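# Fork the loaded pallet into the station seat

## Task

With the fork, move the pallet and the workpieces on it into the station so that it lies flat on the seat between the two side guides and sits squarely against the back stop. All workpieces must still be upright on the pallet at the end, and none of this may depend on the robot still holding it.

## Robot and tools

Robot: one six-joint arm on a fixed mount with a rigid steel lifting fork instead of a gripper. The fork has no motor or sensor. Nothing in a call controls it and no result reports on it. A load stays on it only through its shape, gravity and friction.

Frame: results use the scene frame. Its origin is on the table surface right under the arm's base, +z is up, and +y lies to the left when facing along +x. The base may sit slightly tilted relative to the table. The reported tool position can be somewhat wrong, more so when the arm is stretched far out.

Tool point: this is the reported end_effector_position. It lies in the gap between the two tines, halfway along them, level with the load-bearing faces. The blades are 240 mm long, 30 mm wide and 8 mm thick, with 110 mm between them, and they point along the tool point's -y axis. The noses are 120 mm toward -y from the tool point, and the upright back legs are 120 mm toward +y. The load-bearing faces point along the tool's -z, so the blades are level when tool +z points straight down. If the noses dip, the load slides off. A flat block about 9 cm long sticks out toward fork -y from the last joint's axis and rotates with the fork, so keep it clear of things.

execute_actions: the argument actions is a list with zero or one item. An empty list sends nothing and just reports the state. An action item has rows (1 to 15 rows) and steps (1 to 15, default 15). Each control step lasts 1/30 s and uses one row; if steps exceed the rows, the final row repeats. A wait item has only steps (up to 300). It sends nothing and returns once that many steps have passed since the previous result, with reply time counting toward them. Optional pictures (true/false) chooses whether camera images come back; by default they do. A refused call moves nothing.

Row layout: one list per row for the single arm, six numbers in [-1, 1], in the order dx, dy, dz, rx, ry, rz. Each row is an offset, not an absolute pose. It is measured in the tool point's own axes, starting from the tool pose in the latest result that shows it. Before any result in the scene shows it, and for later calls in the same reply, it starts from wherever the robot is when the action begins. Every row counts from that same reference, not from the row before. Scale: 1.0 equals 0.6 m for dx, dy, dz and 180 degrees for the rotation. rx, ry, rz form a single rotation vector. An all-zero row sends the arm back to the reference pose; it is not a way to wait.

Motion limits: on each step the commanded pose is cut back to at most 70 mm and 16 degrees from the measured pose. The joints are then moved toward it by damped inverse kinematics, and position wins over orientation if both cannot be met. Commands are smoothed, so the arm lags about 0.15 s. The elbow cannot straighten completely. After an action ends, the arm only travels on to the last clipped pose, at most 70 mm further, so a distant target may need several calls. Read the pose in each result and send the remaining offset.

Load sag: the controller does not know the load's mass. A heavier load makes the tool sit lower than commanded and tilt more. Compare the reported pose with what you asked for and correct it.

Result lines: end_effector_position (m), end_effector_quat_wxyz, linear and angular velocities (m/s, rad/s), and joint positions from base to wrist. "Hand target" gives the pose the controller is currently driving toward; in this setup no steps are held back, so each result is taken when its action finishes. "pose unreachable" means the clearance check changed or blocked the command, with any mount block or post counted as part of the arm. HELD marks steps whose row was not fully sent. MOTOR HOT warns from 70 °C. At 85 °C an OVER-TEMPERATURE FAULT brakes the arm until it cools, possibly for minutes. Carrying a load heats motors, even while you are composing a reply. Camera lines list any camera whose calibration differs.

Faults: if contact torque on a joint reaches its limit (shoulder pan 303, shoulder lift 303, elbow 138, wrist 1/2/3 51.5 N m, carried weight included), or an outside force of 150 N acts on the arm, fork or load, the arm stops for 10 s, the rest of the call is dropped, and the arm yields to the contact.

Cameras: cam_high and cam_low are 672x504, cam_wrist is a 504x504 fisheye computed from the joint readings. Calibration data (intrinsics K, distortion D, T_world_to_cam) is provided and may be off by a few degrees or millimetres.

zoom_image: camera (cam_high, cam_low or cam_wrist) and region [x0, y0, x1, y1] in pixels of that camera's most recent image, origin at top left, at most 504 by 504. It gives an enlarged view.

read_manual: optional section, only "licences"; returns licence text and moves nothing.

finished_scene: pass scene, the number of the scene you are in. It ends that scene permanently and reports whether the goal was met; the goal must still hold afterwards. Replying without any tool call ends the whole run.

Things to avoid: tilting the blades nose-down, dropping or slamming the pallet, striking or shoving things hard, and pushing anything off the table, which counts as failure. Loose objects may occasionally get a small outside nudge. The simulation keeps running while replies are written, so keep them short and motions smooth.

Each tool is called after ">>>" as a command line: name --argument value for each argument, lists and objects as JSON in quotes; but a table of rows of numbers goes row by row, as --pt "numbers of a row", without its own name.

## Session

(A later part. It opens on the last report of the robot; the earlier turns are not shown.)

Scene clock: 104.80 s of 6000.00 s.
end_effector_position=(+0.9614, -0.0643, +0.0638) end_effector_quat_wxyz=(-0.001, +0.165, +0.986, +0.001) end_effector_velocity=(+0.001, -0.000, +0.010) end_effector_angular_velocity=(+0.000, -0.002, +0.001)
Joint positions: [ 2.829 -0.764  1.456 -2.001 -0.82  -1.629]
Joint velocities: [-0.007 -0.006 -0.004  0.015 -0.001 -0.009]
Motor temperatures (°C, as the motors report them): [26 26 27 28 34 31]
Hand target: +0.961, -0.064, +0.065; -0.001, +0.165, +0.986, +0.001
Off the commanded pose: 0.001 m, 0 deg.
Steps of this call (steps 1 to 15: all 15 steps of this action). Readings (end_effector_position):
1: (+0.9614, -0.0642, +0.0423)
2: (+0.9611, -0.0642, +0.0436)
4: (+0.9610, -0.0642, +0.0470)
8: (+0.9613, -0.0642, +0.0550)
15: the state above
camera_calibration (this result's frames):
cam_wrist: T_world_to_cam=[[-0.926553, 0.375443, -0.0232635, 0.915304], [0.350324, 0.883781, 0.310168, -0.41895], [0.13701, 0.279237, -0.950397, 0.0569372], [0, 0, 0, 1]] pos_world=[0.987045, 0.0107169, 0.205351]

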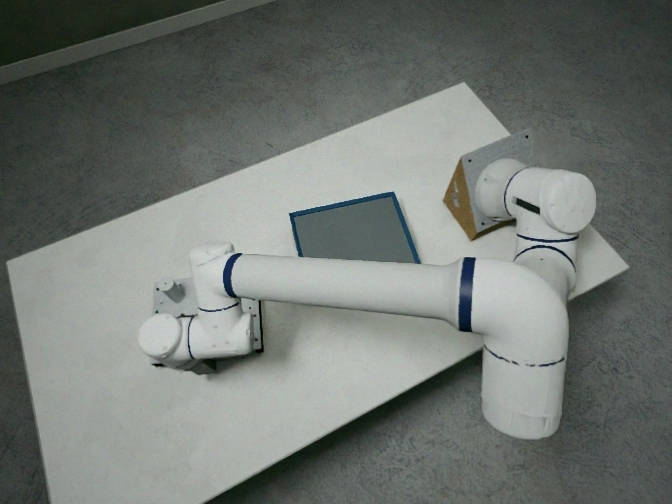

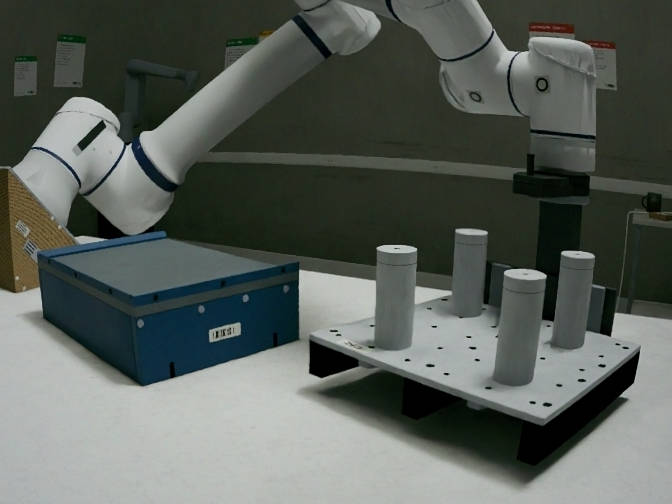

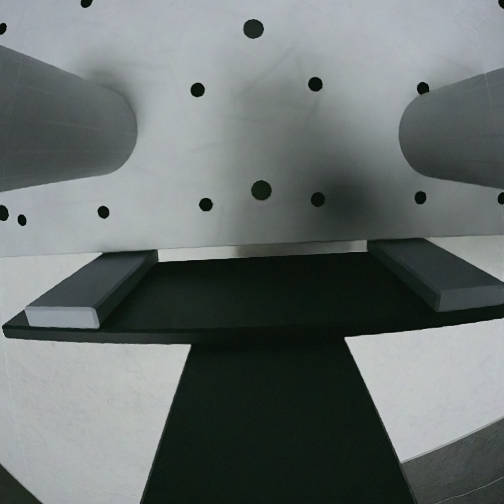

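>>> execute_actions --actions '[{"rows":[[0,0,-0.004,0,0,0],[0,0,-0.01,0,0,0],[0,0,-0.02,0,0,0],[0,0,-0.032,0,0,0],[0,0,-0.046,0,0,0],[0,0,-0.06,0,0,0],[0,0,-0.075,0,0,0],[0,0,-0.09,0,0,0],[0,0,-0.105,0,0,0],[0,0,-0.12,0,0,0],[0,0,-0.135,0,0,0],[0,0,-0.15,0,0,0],[0,0,-0.162,0,0,0],[0,0,-0.172,0,0,0],[0,0,-0.18,0,0,0]]}]' --pictures false

>>> execute_actions --actions '[{"rows":[[0.002,0.001,-0.05,0,0,0],[0.005,0.002,-0.055,0,0,0],[0.01,0.004,-0.06,0,0,0],[0.016,0.006,-0.06,0,0,-0.001],[0.023,0.008,-0.06,0,0,-0.002],[0.031,0.01,-0.06,0,0,-0.003],[0.04,0.012,-0.06,0,0,-0.004],[0.05,0.014,-0.06,0,0,-0.005],[0.06,0.016,-0.06,0,0,-0.006],[0.07,0.018,-0.06,0,0,-0.007],[0.08,0.02,-0.06,0,0,-0.008],[0.09,0.022,-0.06,0,0,-0.009],[0.1,0.024,-0.06,0,0,-0.01],[0.11,0.026,-0.06,0,0,-0.011],[0.12,0.028,-0.06,0,0,-0.012]]}]' --pictures false

>>> execute_actions --actions '[{"rows":[[0.05,0,0,0,0,-0.004],[0.06,0,0,0,0,-0.005],[0.07,0,0,0,0,-0.006],[0.08,0,0,0,0,-0.007],[0.09,0,0,0,0,-0.008],[0.1,0,0,0,0,-0.009],[0.11,0,0,0,0,-0.01],[0.12,0,0,0,0,-0.011],[0.13,0,0,0,0,-0.012],[0.14,0,0,0,0,-0.013],[0.15,0,0,0,0,-0.014],[0.16,0,0,0,0,-0.015],[0.17,0,0,0,0,-0.016],[0.18,0,0,0,0,-0.017],[0.19,0,0,0,0,-0.018]]}]' --pictures false

>>> execute_actions --actions '[{"rows":[[0.05,0,0,0,0,-0.004],[0.06,0,0,0,0,-0.005],[0.07,0,0,0,0,-0.006],[0.08,0,0,0,0,-0.007],[0.09,0,0,0,0,-0.008],[0.1,0,0,0,0,-0.009],[0.11,0,0,0,0,-0.01],[0.12,0,0,0,0,-0.011],[0.13,0,0,0,0,-0.012],[0.14,0,0,0,0,-0.013],[0.148,0,0,0,0,-0.014],[0.155,0,0,0,0,-0.015],[0.16,0,0,0,0,-0.015],[0.163,0,0,0,0,-0.015],[0.165,0,0,0,0,-0.015]]}]' --pictures false

>>> execute_actions --actions '[{"steps":20}]'

Scene clock: 134.90 s of 6000.00 s.
end_effector_position=(+0.9618, -0.0644, +0.1500) end_effector_quat_wxyz=(-0.000, +0.165, +0.986, +0.001) end_effector_velocity=(+0.002, +0.000, +0.216) end_effector_angular_velocity=(+0.001, -0.003, +0.001)
Joint positions: [ 2.771 -0.818  1.416 -1.858 -0.836 -1.702]
Joint velocities: [-0.144 -0.116 -0.133  0.369 -0.042 -0.184]
Motor temperatures (°C, as the motors report them): [26 26 27 28 34 31]
Hand target: +0.961, -0.064, +0.171; -0.001, +0.165, +0.986, +0.001
Off the commanded pose: 0.022 m, 0 deg.
Steps of this call (steps 1 to 90: nothing new was sent; then 26.60 s passed at rest; steps 91 to 105: all 15 steps of this action). Readings (end_effector_position):
91: (+0.9615, -0.0642, +0.0647)
92: (+0.9614, -0.0642, +0.0651)
94: (+0.9611, -0.0643, +0.0690)
98: (+0.9616, -0.0643, +0.0926)
105: the state above

Scene clock: 135.40 s of 6000.00 s.
end_effector_position=(+0.9163, -0.0355, +0.1854) end_effector_quat_wxyz=(-0.001, +0.151, +0.988, +0.001) end_effector_velocity=(-0.152, +0.087, +0.004) end_effector_angular_velocity=(-0.000, -0.000, +0.089)
Joint positions: [ 2.75  -0.927  1.514 -1.828 -0.843 -1.757]
Joint velocities: [ 0.    -0.299  0.393 -0.095 -0.    -0.089]
Motor temperatures (°C, as the motors report them): [26 26 27 28 34 31]
Hand target: +0.900, -0.026, +0.185; -0.001, +0.146, +0.989, +0.001
Off the commanded pose: 0.020 m, 1 deg.
Steps of this call (steps 1 to 15: all 15 steps of this action). Readings (end_effector_position):
1: (+0.9617, -0.0643, +0.1569)
2: (+0.9613, -0.0641, +0.1635)
4: (+0.9599, -0.0626, +0.1749)
8: (+0.9491, -0.0551, +0.1831)
15: the state above

Scene clock: 135.90 s of 6000.00 s.
end_effector_position=(+0.8266, -0.0075, +0.1849) end_effector_quat_wxyz=(-0.002, +0.129, +0.992, +0.001) end_effector_velocity=(-0.169, +0.054, -0.000) end_effector_angular_velocity=(-0.000, -0.002, +0.094)
Joint positions: [ 2.734 -1.079  1.729 -1.875 -0.848 -1.824]
Joint velocities: [-0.034 -0.291  0.386 -0.069 -0.011 -0.135]
Motor temperatures (°C, as the motors report them): [26 26 27 28 34 31]
Hand target: +0.808, -0.002, +0.185; -0.002, +0.124, +0.992, +0.001
Off the commanded pose: 0.020 m, 1 deg.
Steps of this call (steps 1 to 15: all 15 steps of this action). Readings (end_effector_position):
1: (+0.9110, -0.0325, +0.1855)
2: (+0.9047, -0.0303, +0.1854)
4: (+0.8907, -0.0273, +0.1847)
8: (+0.8671, -0.0200, +0.1850)
15: the state above

Scene clock: 136.40 s of 6000.00 s.
end_effector_position=(+0.7403, +0.0151, +0.1846) end_effector_quat_wxyz=(-0.002, +0.108, +0.994, +0.001) end_effector_velocity=(-0.095, +0.027, +0.004) end_effector_angular_velocity=(-0.001, -0.008, +0.042)
Joint positions: [ 2.711 -1.224  1.914 -1.896 -0.857 -1.896]
Joint velocities: [-0.033 -0.169  0.196 -0.009 -0.009 -0.077]
Motor temperatures (°C, as the motors report them): [26 26 27 28 34 31]
Hand target: +0.731, +0.018, +0.185; -0.002, +0.106, +0.994, +0.001
Off the commanded pose: 0.010 m, 0 deg.
Steps of this call (steps 1 to 15: all 15 steps of this action). Readings (end_effector_position):
1: (+0.8208, -0.0057, +0.1849)
2: (+0.8143, -0.0040, +0.1848)
4: (+0.8007, -0.0009, +0.1843)
8: (+0.7767, +0.0055, +0.1844)
15: the state above

Scene clock: 137.07 s of 6000.00 s.
end_effector_position=(+0.7311, +0.0177, +0.1848) end_effector_quat_wxyz=(-0.002, +0.106, +0.994, +0.001) end_effector_velocity=(+0.000, -0.001, +0.001) end_effector_angular_velocity=(-0.000, -0.001, -0.000)
Joint positions: [ 2.708 -1.24   1.933 -1.897 -0.858 -1.903]
Joint velocities: [-0.001 -0.     0.    -0.001  0.    -0.   ]
Motor temperatures (°C, as the motors report them): [26 26 27 28 34 31]
Hand target: +0.731, +0.018, +0.185; -0.002, +0.106, +0.994, +0.001
Off the commanded pose: 0.001 m, 0 deg.
Steps of this call (steps 1 to 20: nothing new was sent). Readings (end_effector_position):
1: (+0.7375, +0.0159, +0.1847)
2: (+0.7355, +0.0165, +0.1848)
4: (+0.7332, +0.0171, +0.1849)
8: (+0.7316, +0.0175, +0.1849)
20: the state above
camera_calibration (this result's frames):
cam_wrist: T_world_to_cam=[[-0.964623, 0.262672, -0.022476, 0.703698], [0.243031, 0.919047, 0.310303, -0.370418], [0.102164, 0.293863, -0.950372, 0.20583], [0, 0, 0, 1]] pos_world=[0.747798, 0.0951041, 0.326373]

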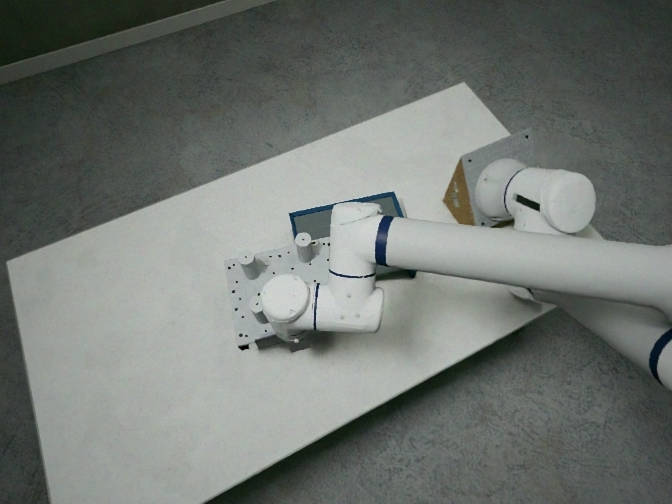

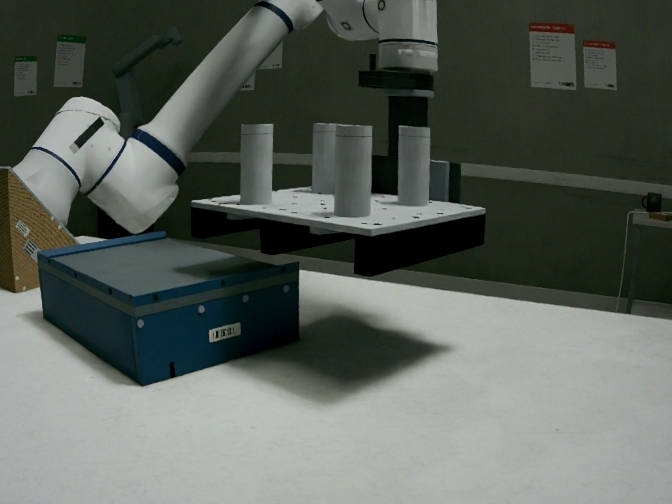

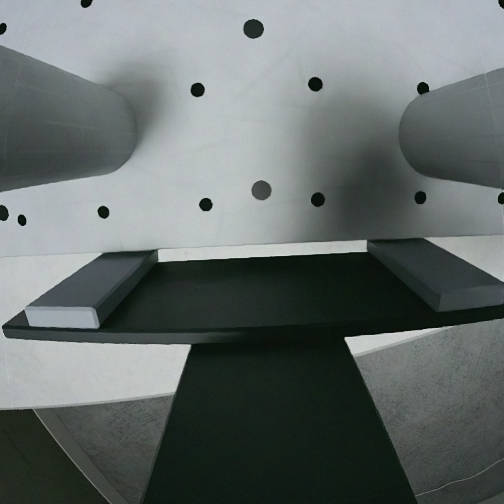

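>>> execute_actions --actions '[{"rows":[[0.003,0,0,0,0,0],[0.008,0,0,0,0,0],[0.015,0,0,0,0,0],[0.024,0,0,0,0,0],[0.035,0,0,0,0,0],[0.048,0,0,0,0,0],[0.062,0,0,0,0,0],[0.077,0,0,0,0,0],[0.092,0,0,0,0,0],[0.107,0,0,0,0,0],[0.122,0,0,0,0,0],[0.137,0,0,0,0,0],[0.152,0,0,0,0,0],[0.167,0,0,0,0,0],[0.182,0,0,0,0,0]]}]' --pictures false

>>> execute_actions --actions '[{"rows":[[0.065,0,0,0,0,0],[0.08,0,0,0,0,0],[0.095,0,0,0,0,0],[0.11,0,0,0,0,0],[0.125,0,0,0,0,0],[0.14,0,0,0,0,0],[0.155,0,0,0,0,0],[0.17,0,0,0,0,0],[0.184,0,0,0,0,0],[0.197,0,0,0,0,0],[0.208,0,0,0,0,0],[0.217,0,0,0,0,0],[0.224,0,0,0,0,0],[0.229,0,0,0,0,0],[0.232,0,0,0,0,0]]}]' --pictures false

>>> execute_actions --actions '[{"steps":20}]'

Scene clock: 145.73 s of 6000.00 s.
end_effector_position=(+0.6538, +0.0337, +0.1835) end_effector_quat_wxyz=(-0.002, +0.106, +0.994, +0.001) end_effector_velocity=(-0.252, +0.053, -0.003) end_effector_angular_velocity=(-0.000, +0.001, -0.001)
Joint positions: [ 2.68  -1.362  2.074 -1.892 -0.868 -1.937]
Joint velocities: [-0.102 -0.416  0.442  0.054 -0.04  -0.123]
Motor temperatures (°C, as the motors report them): [26 26 27 28 34 31]
Hand target: +0.626, +0.039, +0.183; -0.002, +0.106, +0.994, +0.001
Off the commanded pose: 0.030 m, 0 deg.
Steps of this call (steps 1 to 90: nothing new was sent; then 5.17 s passed at rest; steps 91 to 105: all 15 steps of this action). Readings (end_effector_position):
91: (+0.7311, +0.0177, +0.1849)
92: (+0.7306, +0.0178, +0.1849)
94: (+0.7272, +0.0185, +0.1849)
98: (+0.7089, +0.0223, +0.1845)
105: the state above

Scene clock: 146.23 s of 6000.00 s.
end_effector_position=(+0.5324, +0.0594, +0.1822) end_effector_quat_wxyz=(-0.003, +0.107, +0.994, +0.001) end_effector_velocity=(-0.142, +0.035, +0.009) end_effector_angular_velocity=(+0.000, -0.006, +0.008)
Joint positions: [ 2.62  -1.578  2.273 -1.829 -0.893 -2.008]
Joint velocities: [-0.096 -0.296  0.21   0.15  -0.037 -0.116]
Motor temperatures (°C, as the motors report them): [26 26 27 28 34 31]
Hand target: +0.519, +0.063, +0.183; -0.002, +0.106, +0.994, +0.001
Off the commanded pose: 0.015 m, 0 deg.
Steps of this call (steps 1 to 15: all 15 steps of this action). Readings (end_effector_position):
1: (+0.6453, +0.0355, +0.1834)
2: (+0.6367, +0.0372, +0.1830)
4: (+0.6193, +0.0407, +0.1823)
8: (+0.5846, +0.0480, +0.1817)
15: the state above

Scene clock: 146.90 s of 6000.00 s.
end_effector_position=(+0.5186, +0.0626, +0.1829) end_effector_quat_wxyz=(-0.002, +0.106, +0.994, +0.001) end_effector_velocity=(-0.000, +0.000, -0.000) end_effector_angular_velocity=(+0.000, +0.000, +0.000)
Joint positions: [ 2.61  -1.607  2.293 -1.814 -0.897 -2.019]
Joint velocities: [ 0.    -0.    -0.     0.001  0.    -0.   ]
Motor temperatures (°C, as the motors report them): [26 26 27 28 34 31]
Hand target: +0.519, +0.063, +0.183; -0.002, +0.106, +0.994, +0.001
Off the commanded pose: 0.002 m, 0 deg.
Steps of this call (steps 1 to 20: nothing new was sent). Readings (end_effector_position):
1: (+0.5281, +0.0604, +0.1825)
2: (+0.5251, +0.0611, +0.1827)
4: (+0.5218, +0.0619, +0.1829)
8: (+0.5193, +0.0625, +0.1829)
20: the state above
camera_calibration (this result's frames):
cam_wrist: T_world_to_cam=[[-0.964285, 0.264018, -0.0212081, 0.48637], [0.244718, 0.918699, 0.310008, -0.360319], [0.101332, 0.293746, -0.950497, 0.212969], [0, 0, 0, 1]] pos_world=[0.535595, 0.140055, 0.324443]

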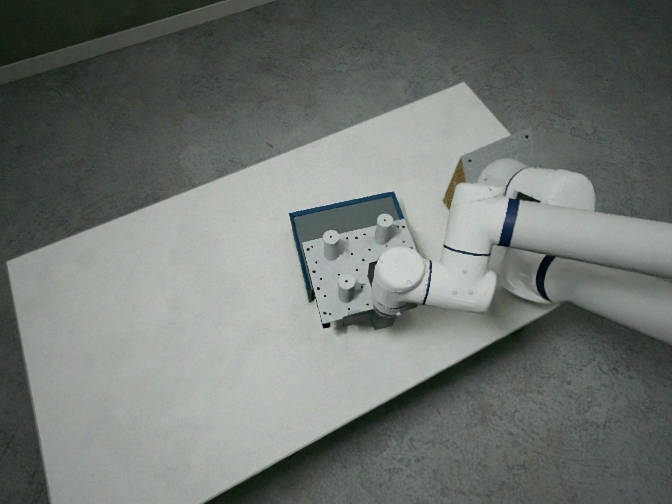

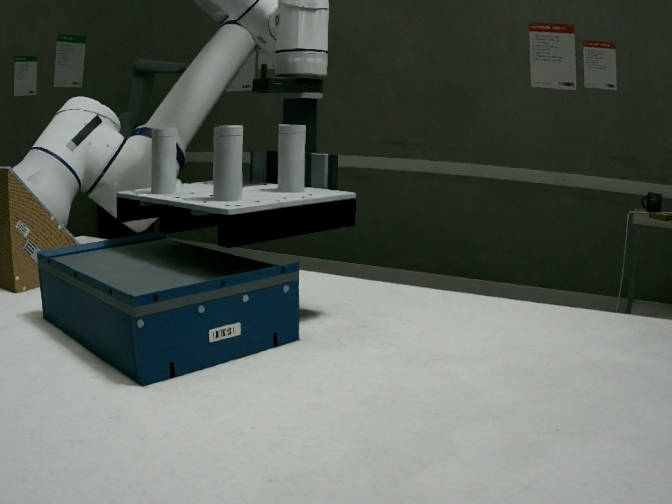

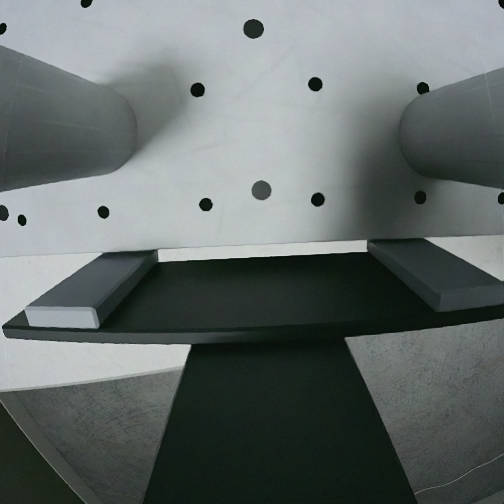

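Move in 11 cm and down 2 cm.

>>> execute_actions --actions '[{"rows":[[0,-0.004,0,0,0,0],[0,-0.011,0,0,0,0],[0,-0.021,0,0,0,0],[0,-0.034,0.003,0,0,0],[0,-0.05,0.006,0,0,0],[0,-0.068,0.009,0,0,0],[0,-0.087,0.012,0,0,0],[0,-0.106,0.015,0,0,0],[0,-0.124,0.018,0,0,0],[0,-0.14,0.021,0,0,0],[0,-0.154,0.024,0,0,0],[0,-0.165,0.027,0,0,0],[0,-0.173,0.03,0,0,0],[0,-0.178,0.03,0,0,0],[0,-0.18,0.03,0,0,0]]}]' --pictures false

>>> execute_actions --actions '[{"steps":20}]'

>>> zoom_image --camera "cam_high" --region '[270, 170, 440, 320]'

>>> zoom_image --camera "cam_low" --region '[20, 180, 340, 330]'

Scene clock: 157.97 s of 6000.00 s.
end_effector_position=(+0.4974, -0.0257, +0.1681) end_effector_quat_wxyz=(-0.003, +0.107, +0.994, +0.001) end_effector_velocity=(-0.031, -0.165, -0.034) end_effector_angular_velocity=(+0.004, +0.000, -0.002)
Joint positions: [ 2.505 -1.513  2.357 -1.899 -0.946 -2.137]
Joint velocities: [-0.181  0.23   0.091 -0.203 -0.087 -0.194]
Motor temperatures (°C, as the motors report them): [26 26 27 28 34 31]
Hand target: +0.495, -0.041, +0.165; -0.003, +0.106, +0.994, +0.001
Off the commanded pose: 0.018 m, 0 deg.
Steps of this call (steps 1 to 90: nothing new was sent; then 7.57 s passed at rest; steps 91 to 105: all 15 steps of this action). Readings (end_effector_position):
91: (+0.5186, +0.0626, +0.1830)
92: (+0.5185, +0.0621, +0.1830)
94: (+0.5174, +0.0574, +0.1830)
98: (+0.5110, +0.0323, +0.1791)
105: the state above

Scene clock: 158.63 s of 6000.00 s.
end_effector_position=(+0.4950, -0.0412, +0.1652) end_effector_quat_wxyz=(-0.003, +0.106, +0.994, +0.001) end_effector_velocity=(+0.000, -0.000, +0.000) end_effector_angular_velocity=(-0.000, -0.000, +0.001)
Joint positions: [ 2.488 -1.491  2.365 -1.919 -0.954 -2.155]
Joint velocities: [-0.     0.     0.    -0.001 -0.    -0.001]
Motor temperatures (°C, as the motors report them): [26 26 27 28 34 31]
Hand target: +0.495, -0.041, +0.165; -0.003, +0.106, +0.994, +0.001
Off the commanded pose: 0.002 m, 0 deg.
Steps of this call (steps 1 to 20: nothing new was sent). Readings (end_effector_position):
1: (+0.4966, -0.0306, +0.1672)
2: (+0.4962, -0.0341, +0.1666)
4: (+0.4956, -0.0379, +0.1659)
8: (+0.4952, -0.0405, +0.1653)
20: the state above
camera_calibration (this result's frames):
cam_wrist: T_world_to_cam=[[-0.96428, 0.264053, -0.0209758, 0.49057], [0.244761, 0.918499, 0.310567, -0.253745], [0.101272, 0.29434, -0.95032, 0.229004], [0, 0, 0, 1]] pos_world=[0.511962, 0.0361227, 0.306722]

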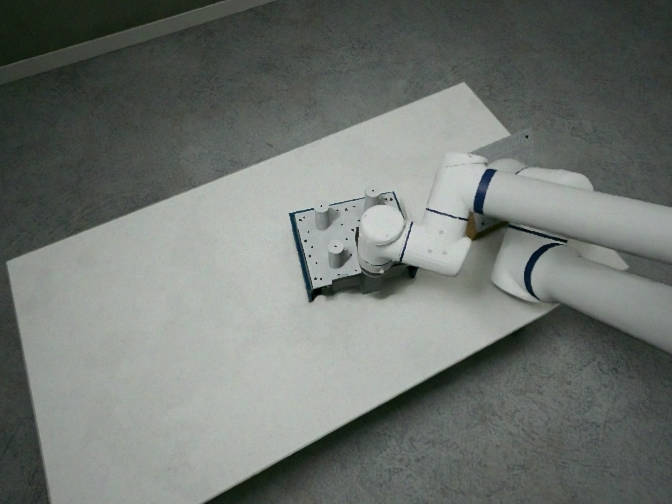

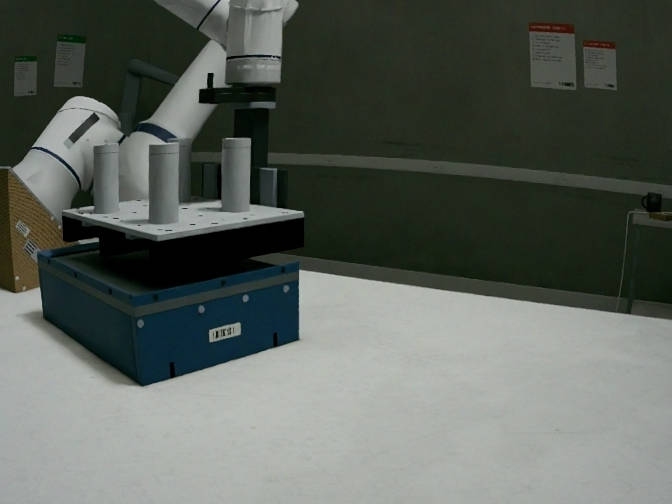

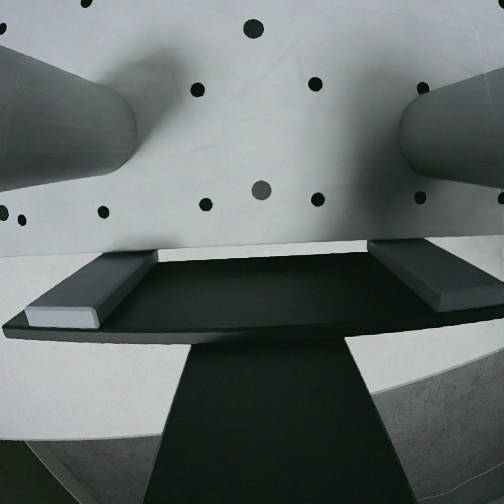

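Region (270, 170, 440, 320) of cam_high's 672x504 image, scaled by 2.965, with more detail than that image has; it fills the top 445 rows of this view, and the rest is white.

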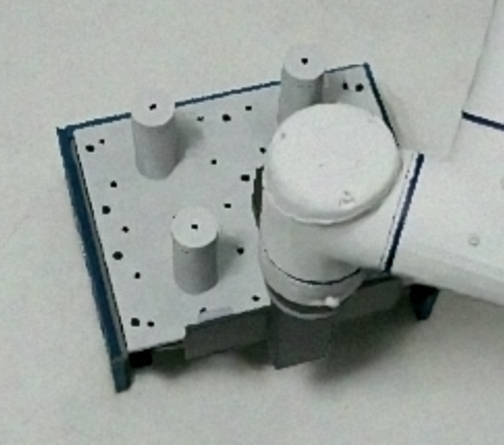

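Region (20, 180, 340, 330) of cam_low's 672x504 image, scaled by 1.575, with more detail than that image has; it fills the top 236 rows of this view, and the rest is white.

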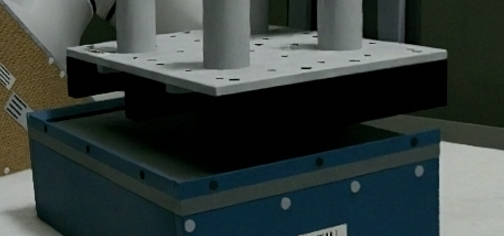

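>>> execute_actions --actions '[{"rows":[[0.003,0,0,0,0,0],[0.006,0,0,0,0,0],[0.009,0,0.002,0,0,0],[0.012,0,0.004,0,0,0],[0.015,0,0.006,0,0,0],[0.018,0,0.008,0,0,0],[0.018,0,0.01,0,0,0],[0.018,0,0.013,0,0,0],[0.018,0,0.016,0,0,0]]}]'

>>> zoom_image --camera "cam_high" --region '[270, 170, 440, 320]'

>>> zoom_image --camera "cam_low" --region '[20, 180, 340, 330]'

Scene clock: 170.23 s of 6000.00 s.
end_effector_position=(+0.4846, -0.0389, +0.1562) end_effector_quat_wxyz=(-0.002, +0.106, +0.994, +0.001) end_effector_velocity=(-0.003, +0.001, -0.007) end_effector_angular_velocity=(+0.003, +0.003, -0.003)
Joint positions: [ 2.489 -1.502  2.39  -1.935 -0.953 -2.154]
Joint velocities: [ 0.005  0.004  0.009 -0.012  0.003  0.006]
Motor temperatures (°C, as the motors report them): [26 26 27 28 34 31]
Hand target: +0.484, -0.039, +0.156; -0.003, +0.106, +0.994, +0.001
Off the commanded pose: 0.001 m, 0 deg.
Steps of this call (steps 1 to 90: nothing new was sent; then 8.10 s passed at rest; steps 91 to 105: all 15 steps of this action). Readings (end_effector_position):
91: (+0.4949, -0.0412, +0.1652)
92: (+0.4946, -0.0413, +0.1651)
94: (+0.4924, -0.0408, +0.1648)
98: (+0.4866, -0.0395, +0.1613)
105: the state above
camera_calibration (this result's frames):
cam_wrist: T_world_to_cam=[[-0.964309, 0.263933, -0.0211611, 0.479836], [0.2446, 0.918568, 0.310491, -0.250422], [0.101387, 0.294233, -0.950341, 0.220846], [0, 0, 0, 1]] pos_world=[0.501572, 0.0384043, 0.297786]

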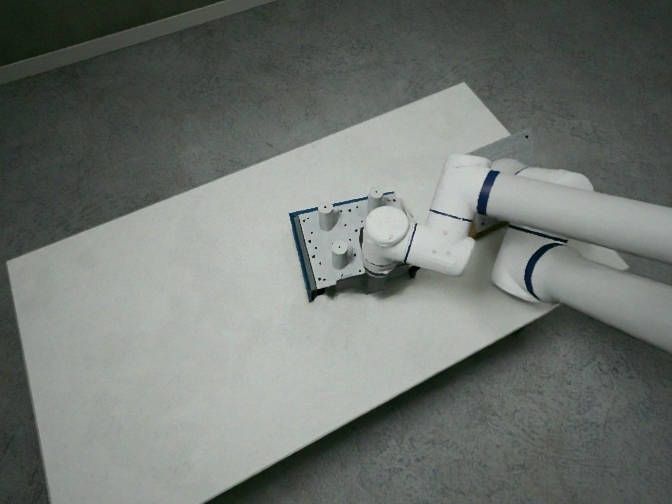

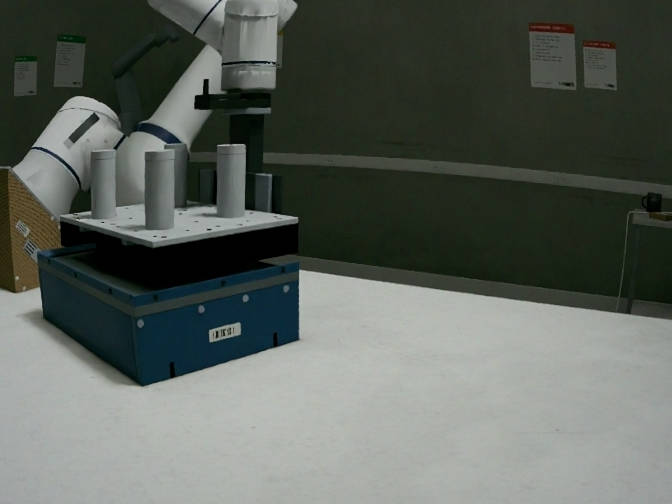

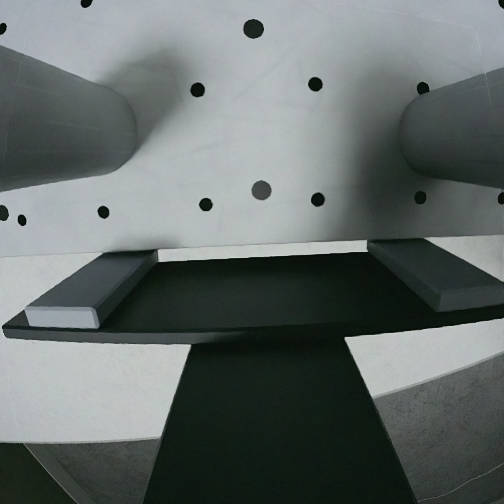

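Region (270, 170, 440, 320) of cam_high's 672x504 image, scaled by 2.965, with more detail than that image has; it fills the top 445 rows of this view, and the rest is white.

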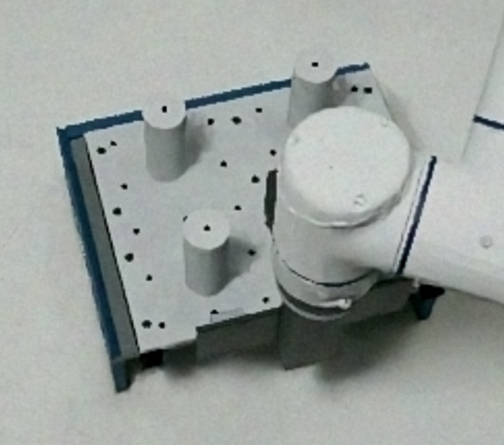

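Region (20, 180, 340, 330) of cam_low's 672x504 image, scaled by 1.575, with more detail than that image has; it fills the top 236 rows of this view, and the rest is white.

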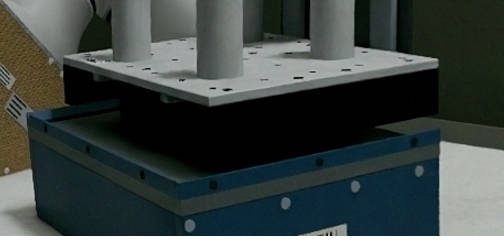

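>>> execute_actions --actions '[{"rows":[[0,0,0.002,0,0,0],[0,0,0.004,0,0,0],[0,0,0.006,0,0,0],[0,0,0.008,0,0,0],[0,0,0.01,0,0,0],[0,0,0.012,0,0,0],[0,0,0.014,0,0,0],[0,0,0.016,0,0,0],[0,0,0.018,0,0,0]]}]'

>>> zoom_image --camera "cam_high" --region '[270, 170, 440, 320]'

>>> zoom_image --camera "cam_low" --region '[20, 180, 340, 330]'

Scene clock: 178.93 s of 6000.00 s.
end_effector_position=(+0.4846, -0.0389, +0.1459) end_effector_quat_wxyz=(-0.002, +0.106, +0.994, +0.001) end_effector_velocity=(-0.000, -0.001, -0.004) end_effector_angular_velocity=(-0.001, -0.002, -0.002)
Joint positions: [ 2.501 -1.49   2.4   -1.963 -0.947 -2.142]
Joint velocities: [ 0.003  0.005  0.004 -0.013  0.002  0.007]
Motor temperatures (°C, as the motors report them): [26 26 27 28 34 31]
Hand target: +0.485, -0.039, +0.145; -0.002, +0.106, +0.994, +0.001
Off the commanded pose: 0.000 m, 0 deg.
Steps of this call (steps 1 to 90: nothing new was sent; then 5.20 s passed at rest; steps 91 to 105: all 15 steps of this action). Readings (end_effector_position):
91: (+0.4844, -0.0389, +0.1556)
92: (+0.4845, -0.0389, +0.1555)
94: (+0.4846, -0.0389, +0.1543)
98: (+0.4845, -0.0389, +0.1503)
105: the state above
camera_calibration (this result's frames):
cam_wrist: T_world_to_cam=[[-0.964317, 0.263903, -0.0211597, 0.479585], [0.244574, 0.918582, 0.310467, -0.247189], [0.10137, 0.294214, -0.950349, 0.210996], [0, 0, 0, 1]] pos_world=[0.501539, 0.0384223, 0.287411]

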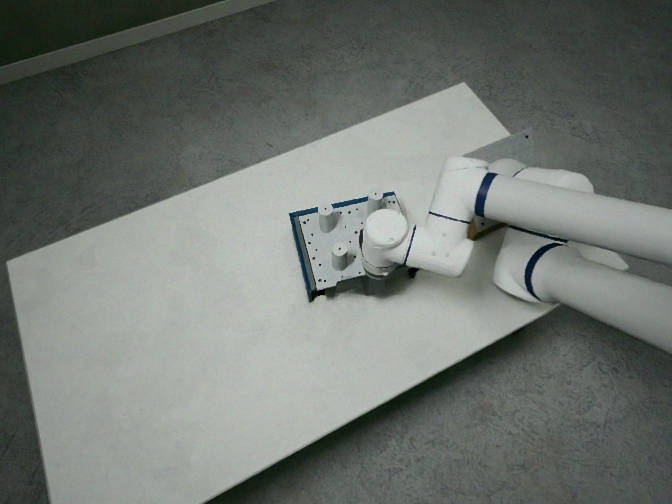

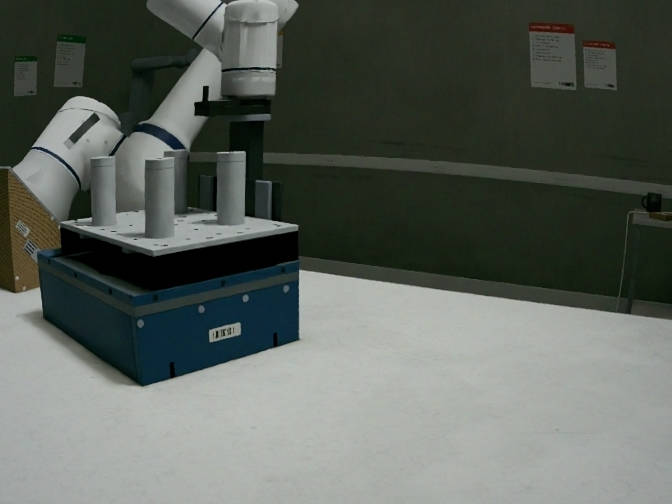

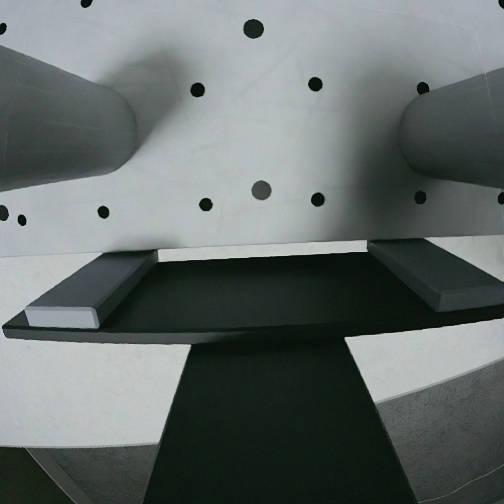

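Region (270, 170, 440, 320) of cam_high's 672x504 image, scaled by 2.965, with more detail than that image has; it fills the top 445 rows of this view, and the rest is white.

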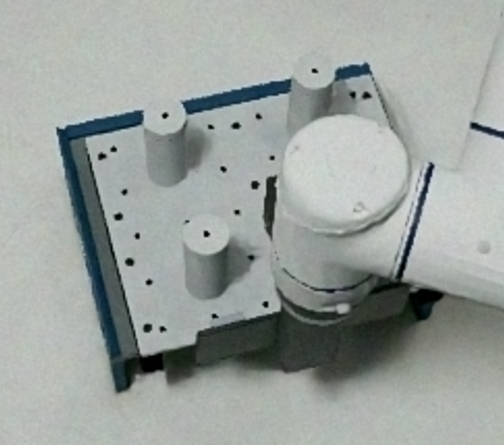

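Region (20, 180, 340, 330) of cam_low's 672x504 image, scaled by 1.575, with more detail than that image has; it fills the top 236 rows of this view, and the rest is white.

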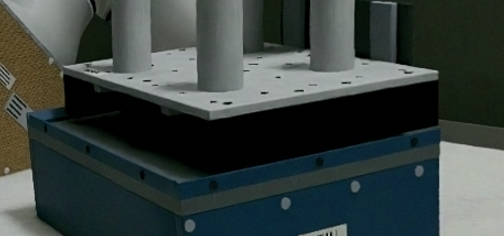

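>>> execute_actions --actions '[{"rows":[[-0.001,0,0.001,0,0,0],[-0.002,0,0.002,0,0,0],[-0.003,0,0.003,0,0,0],[-0.003,0,0.005,0,0,0],[-0.003,0,0.007,0,0,0],[-0.003,0,0.009,0,0,0],[-0.003,0,0.011,0,0,0],[-0.003,0,0.013,0,0,0],[-0.003,0,0.015,0,0,0]]}]'

>>> zoom_image --camera "cam_low" --region '[20, 180, 340, 330]'

Scene clock: 188.43 s of 6000.00 s.
end_effector_position=(+0.4864, -0.0394, +0.1374) end_effector_quat_wxyz=(-0.002, +0.106, +0.994, +0.001) end_effector_velocity=(+0.003, -0.002, -0.001) end_effector_angular_velocity=(-0.005, -0.005, +0.002)
Joint positions: [ 2.512 -1.477  2.405 -1.989 -0.942 -2.129]
Joint velocities: [ 0.002  0.005  0.001 -0.016  0.     0.005]
Motor temperatures (°C, as the motors report them): [26 26 27 28 34 31]
Hand target: +0.486, -0.039, +0.137; -0.002, +0.106, +0.994, +0.001
Off the commanded pose: 0.001 m, 0 deg.
Steps of this call (steps 1 to 90: nothing new was sent; then 6.00 s passed at rest; steps 91 to 105: all 15 steps of this action). Readings (end_effector_position):
91: (+0.4846, -0.0389, +0.1454)
92: (+0.4846, -0.0390, +0.1453)
94: (+0.4851, -0.0391, +0.1446)
98: (+0.4864, -0.0393, +0.1417)
105: the state above
camera_calibration (this result's frames):
cam_wrist: T_world_to_cam=[[-0.964374, 0.26368, -0.0213667, 0.481351], [0.244329, 0.918738, 0.310201, -0.24447], [0.101424, 0.293929, -0.950431, 0.202902], [0, 0, 0, 1]] pos_world=[0.503355, 0.0380428, 0.278964]

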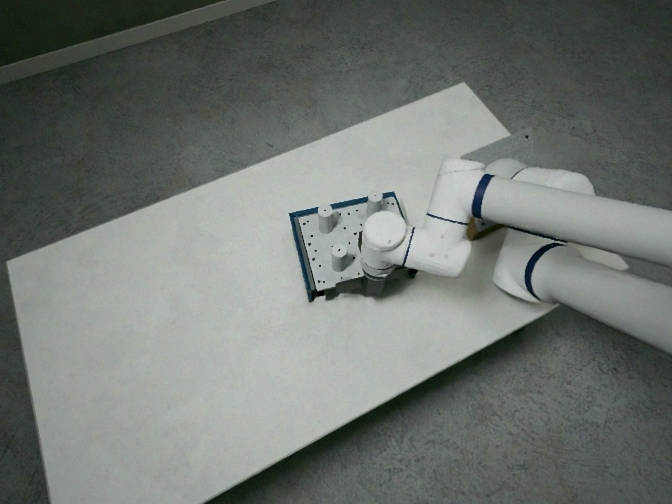

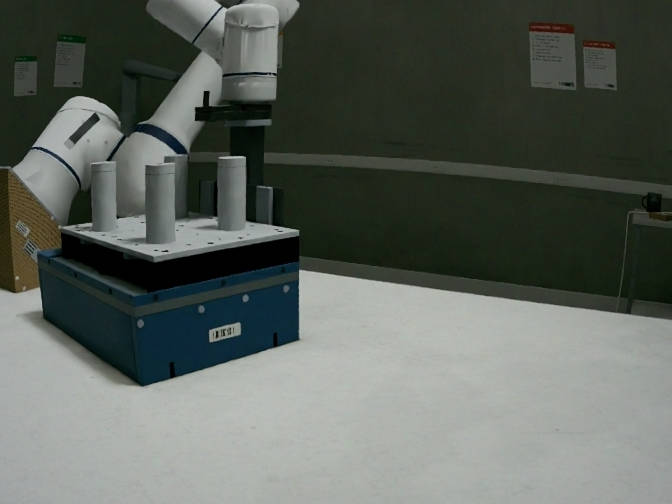

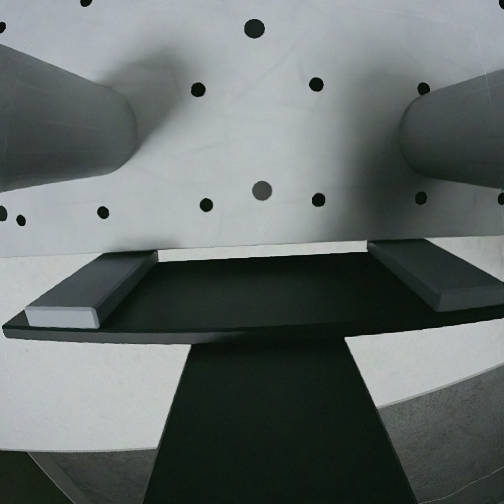

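Region (20, 180, 340, 330) of cam_low's 672x504 image, scaled by 1.575, with more detail than that image has; it fills the top 236 rows of this view, and the rest is white.

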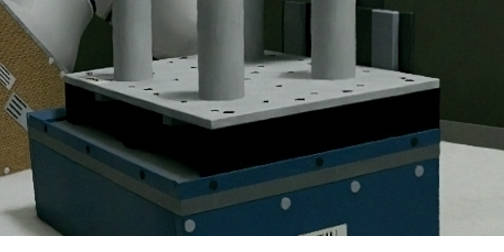

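>>> execute_actions --actions '[{"rows":[[0,0,0.002,0,0,0],[0,0,0.004,0,0,0],[0,0,0.006,0,0,0],[0,0,0.008,0,0,0],[0,0,0.01,0,0,0],[0,-0.003,0.012,0,0,0],[0,-0.006,0.012,0,0,0],[0,-0.009,0.012,0,0,0],[0,-0.013,0.012,0,0,0],[0,-0.017,0.012,0,0,0],[0,-0.021,0.012,0,0,0],[0,-0.025,0.012,0,0,0],[0,-0.03,0.012,0,0,0],[0,-0.035,0.012,0,0,0],[0,-0.04,0.012,0,0,0]]}]' --pictures false

>>> execute_actions --actions '[{"steps":15}]'

>>> zoom_image --camera "cam_low" --region '[20, 180, 340, 330]'

Scene clock: 196.40 s of 6000.00 s.
end_effector_position=(+0.4833, -0.0540, +0.1304) end_effector_quat_wxyz=(-0.002, +0.106, +0.994, +0.001) end_effector_velocity=(-0.020, -0.076, -0.003) end_effector_angular_velocity=(+0.002, +0.004, -0.004)
Joint positions: [ 2.5   -1.45   2.416 -2.02  -0.948 -2.143]
Joint velocities: [-0.105  0.1    0.028 -0.056 -0.053 -0.112]
Motor temperatures (°C, as the motors report them): [26 26 27 28 34 31]
Hand target: +0.481, -0.062, +0.130; -0.002, +0.106, +0.994, +0.001
Off the commanded pose: 0.009 m, 0 deg.
Steps of this call (steps 1 to 90: nothing new was sent; then 4.47 s passed at rest; steps 91 to 105: all 15 steps of this action). Readings (end_effector_position):
91: (+0.4863, -0.0393, +0.1369)
92: (+0.4864, -0.0393, +0.1367)
94: (+0.4864, -0.0393, +0.1355)
98: (+0.4860, -0.0406, +0.1317)
105: the state above

Scene clock: 196.90 s of 6000.00 s.
end_effector_position=(+0.4812, -0.0623, +0.1303) end_effector_quat_wxyz=(-0.002, +0.106, +0.994, +0.001) end_effector_velocity=(-0.001, -0.001, -0.000) end_effector_angular_velocity=(+0.001, -0.000, -0.002)
Joint positions: [ 2.488 -1.439  2.419 -2.026 -0.953 -2.155]
Joint velocities: [-0.002  0.     0.002 -0.    -0.    -0.001]
Motor temperatures (°C, as the motors report them): [26 26 27 28 34 31]
Hand target: +0.481, -0.062, +0.130; -0.002, +0.106, +0.994, +0.001
Off the commanded pose: 0.000 m, 0 deg.
Steps of this call (steps 1 to 15: nothing new was sent). Readings (end_effector_position):
1: (+0.4826, -0.0565, +0.1304)
2: (+0.4821, -0.0585, +0.1303)
4: (+0.4816, -0.0605, +0.1303)
8: (+0.4813, -0.0620, +0.1303)
15: the state above
camera_calibration (this result's frames):
cam_wrist: T_world_to_cam=[[-0.964363, 0.263722, -0.0213239, 0.482213], [0.244372, 0.918696, 0.310289, -0.219892], [0.10142, 0.29402, -0.950403, 0.203371], [0, 0, 0, 1]] pos_world=[0.498138, 0.0150485, 0.271797]

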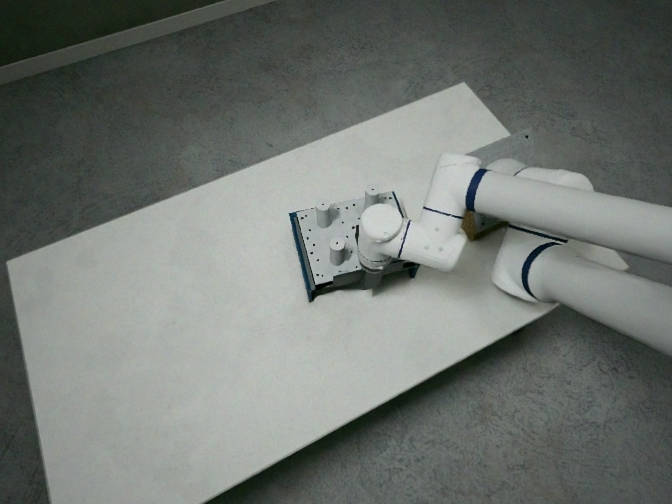

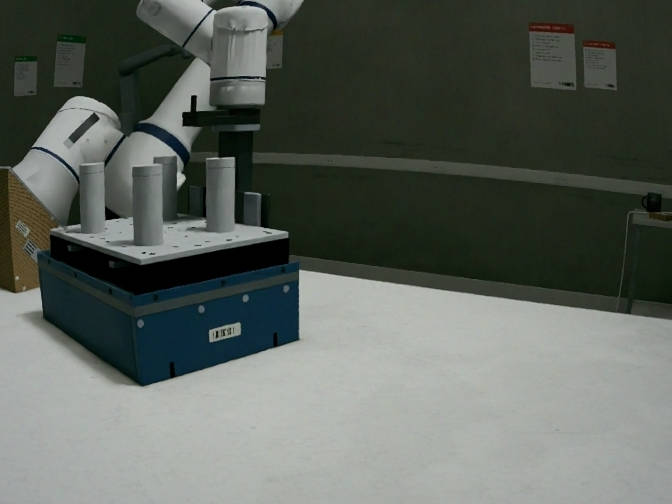

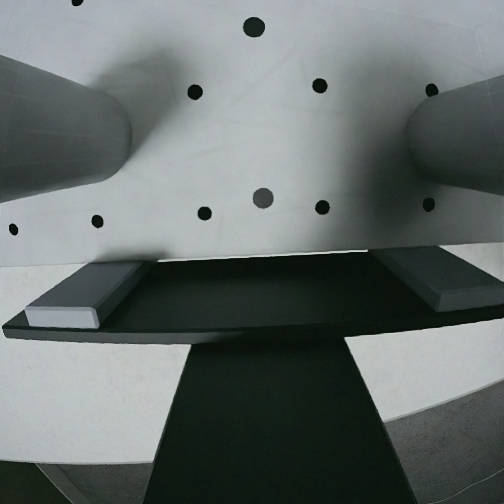

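Region (20, 180, 340, 330) of cam_low's 672x504 image, scaled by 1.575, with more detail than that image has; it fills the top 236 rows of this view, and the rest is white.

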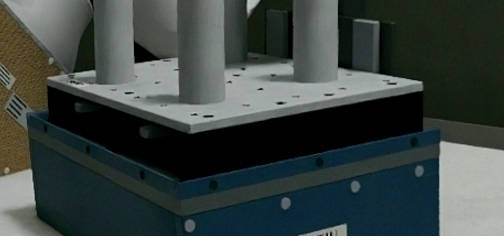

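>>> execute_actions --actions '[{"rows":[[0,-0.001,0,0,0,0],[0,-0.002,0,0,0,0],[0,-0.003,0,0,0,0],[0,-0.004,0,0,0,0],[0,-0.005,0,0,0,0],[0,-0.006,0,0,0,0],[0,-0.007,0,0,0,0],[0,-0.008,0,0,0,0],[0,-0.009,0,0,0,0],[0,-0.01,0,0,0,0],[0,-0.011,0,0,0,0]]}]'

>>> zoom_image --camera "cam_low" --region '[20, 220, 200, 320]'

Scene clock: 203.97 s of 6000.00 s.
end_effector_position=(+0.4799, -0.0684, +0.1303) end_effector_quat_wxyz=(-0.002, +0.106, +0.994, +0.001) end_effector_velocity=(-0.001, -0.005, +0.000) end_effector_angular_velocity=(+0.000, -0.000, -0.001)
Joint positions: [ 2.48  -1.431  2.421 -2.031 -0.958 -2.164]
Joint velocities: [-0.007  0.006  0.001 -0.003 -0.003 -0.007]
Motor temperatures (°C, as the motors report them): [26 26 27 28 34 31]
Hand target: +0.480, -0.069, +0.130; -0.002, +0.106, +0.994, +0.001
Off the commanded pose: 0.000 m, 0 deg.
Steps of this call (steps 1 to 90: nothing new was sent; then 3.57 s passed at rest; steps 91 to 105: all 15 steps of this action). Readings (end_effector_position):
91: (+0.4812, -0.0624, +0.1303)
92: (+0.4812, -0.0625, +0.1303)
94: (+0.4810, -0.0632, +0.1303)
98: (+0.4806, -0.0652, +0.1303)
105: the state above
camera_calibration (this result's frames):
cam_wrist: T_world_to_cam=[[-0.964359, 0.263736, -0.0213285, 0.482543], [0.244381, 0.918684, 0.310319, -0.214047], [0.101436, 0.294047, -0.950393, 0.205262], [0, 0, 0, 1]] pos_world=[0.496833, 0.00902094, 0.271794]

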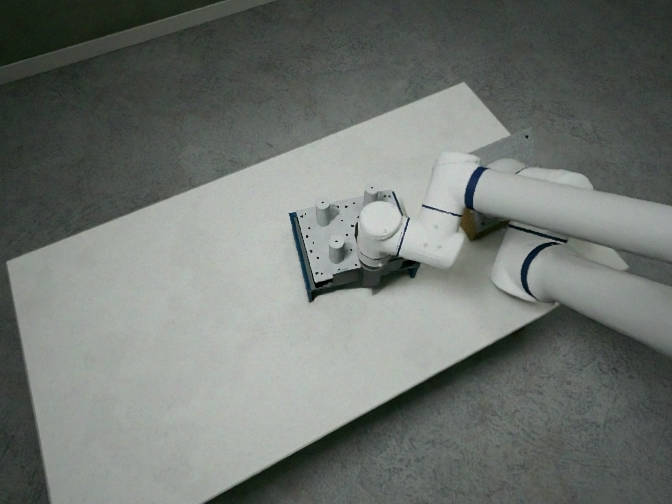

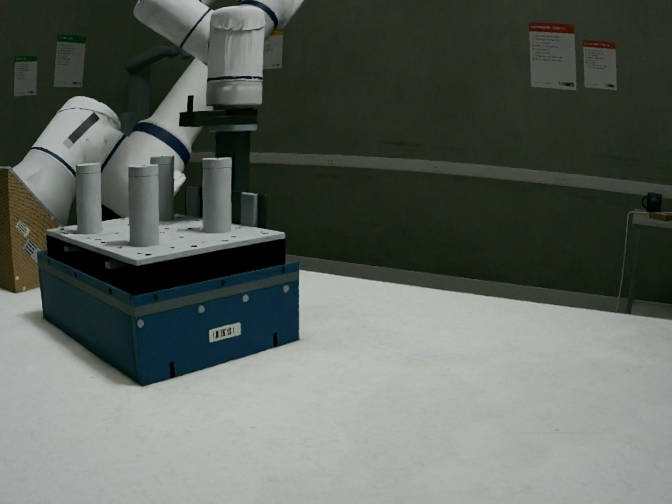

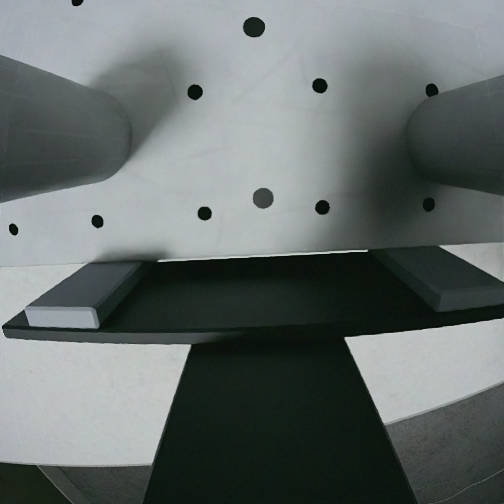

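Region (20, 220, 200, 320) of cam_low's 672x504 image, scaled by 2.800, with more detail than that image has.

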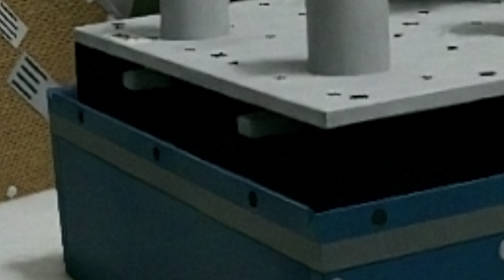

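>>> execute_actions --actions '[{"rows":[[0,-0.001,0,0,0,0],[0,-0.002,0,0,0,0],[0,-0.003,0,0,0,0],[0,-0.004,0,0,0,0],[0,-0.005,0,0,0,0],[0,-0.006,0,0,0,0],[0,-0.007,0,0,0,0],[0,-0.008,0,0,0,0]]}]' --pictures false

Scene clock: 209.17 s of 6000.00 s.
end_effector_position=(+0.4790, -0.0727, +0.1302) end_effector_quat_wxyz=(-0.002, +0.106, +0.994, +0.001) end_effector_velocity=(-0.001, -0.002, -0.000) end_effector_angular_velocity=(-0.001, +0.001, +0.001)
Joint positions: [ 2.474 -1.425  2.422 -2.034 -0.96  -2.17 ]
Joint velocities: [-0.002  0.002  0.001 -0.001 -0.002 -0.003]
Motor temperatures (°C, as the motors report them): [26 26 27 28 34 31]
Hand target: +0.479, -0.073, +0.130; -0.002, +0.106, +0.994, +0.001
Off the commanded pose: 0.000 m, 0 deg.
Steps of this call (steps 1 to 90: nothing new was sent; then 1.70 s passed at rest; steps 91 to 105: all 15 steps of this action). Readings (end_effector_position):
91: (+0.4798, -0.0688, +0.1303)
92: (+0.4798, -0.0688, +0.1303)
94: (+0.4797, -0.0694, +0.1303)
98: (+0.4793, -0.0713, +0.1303)
105: the state above


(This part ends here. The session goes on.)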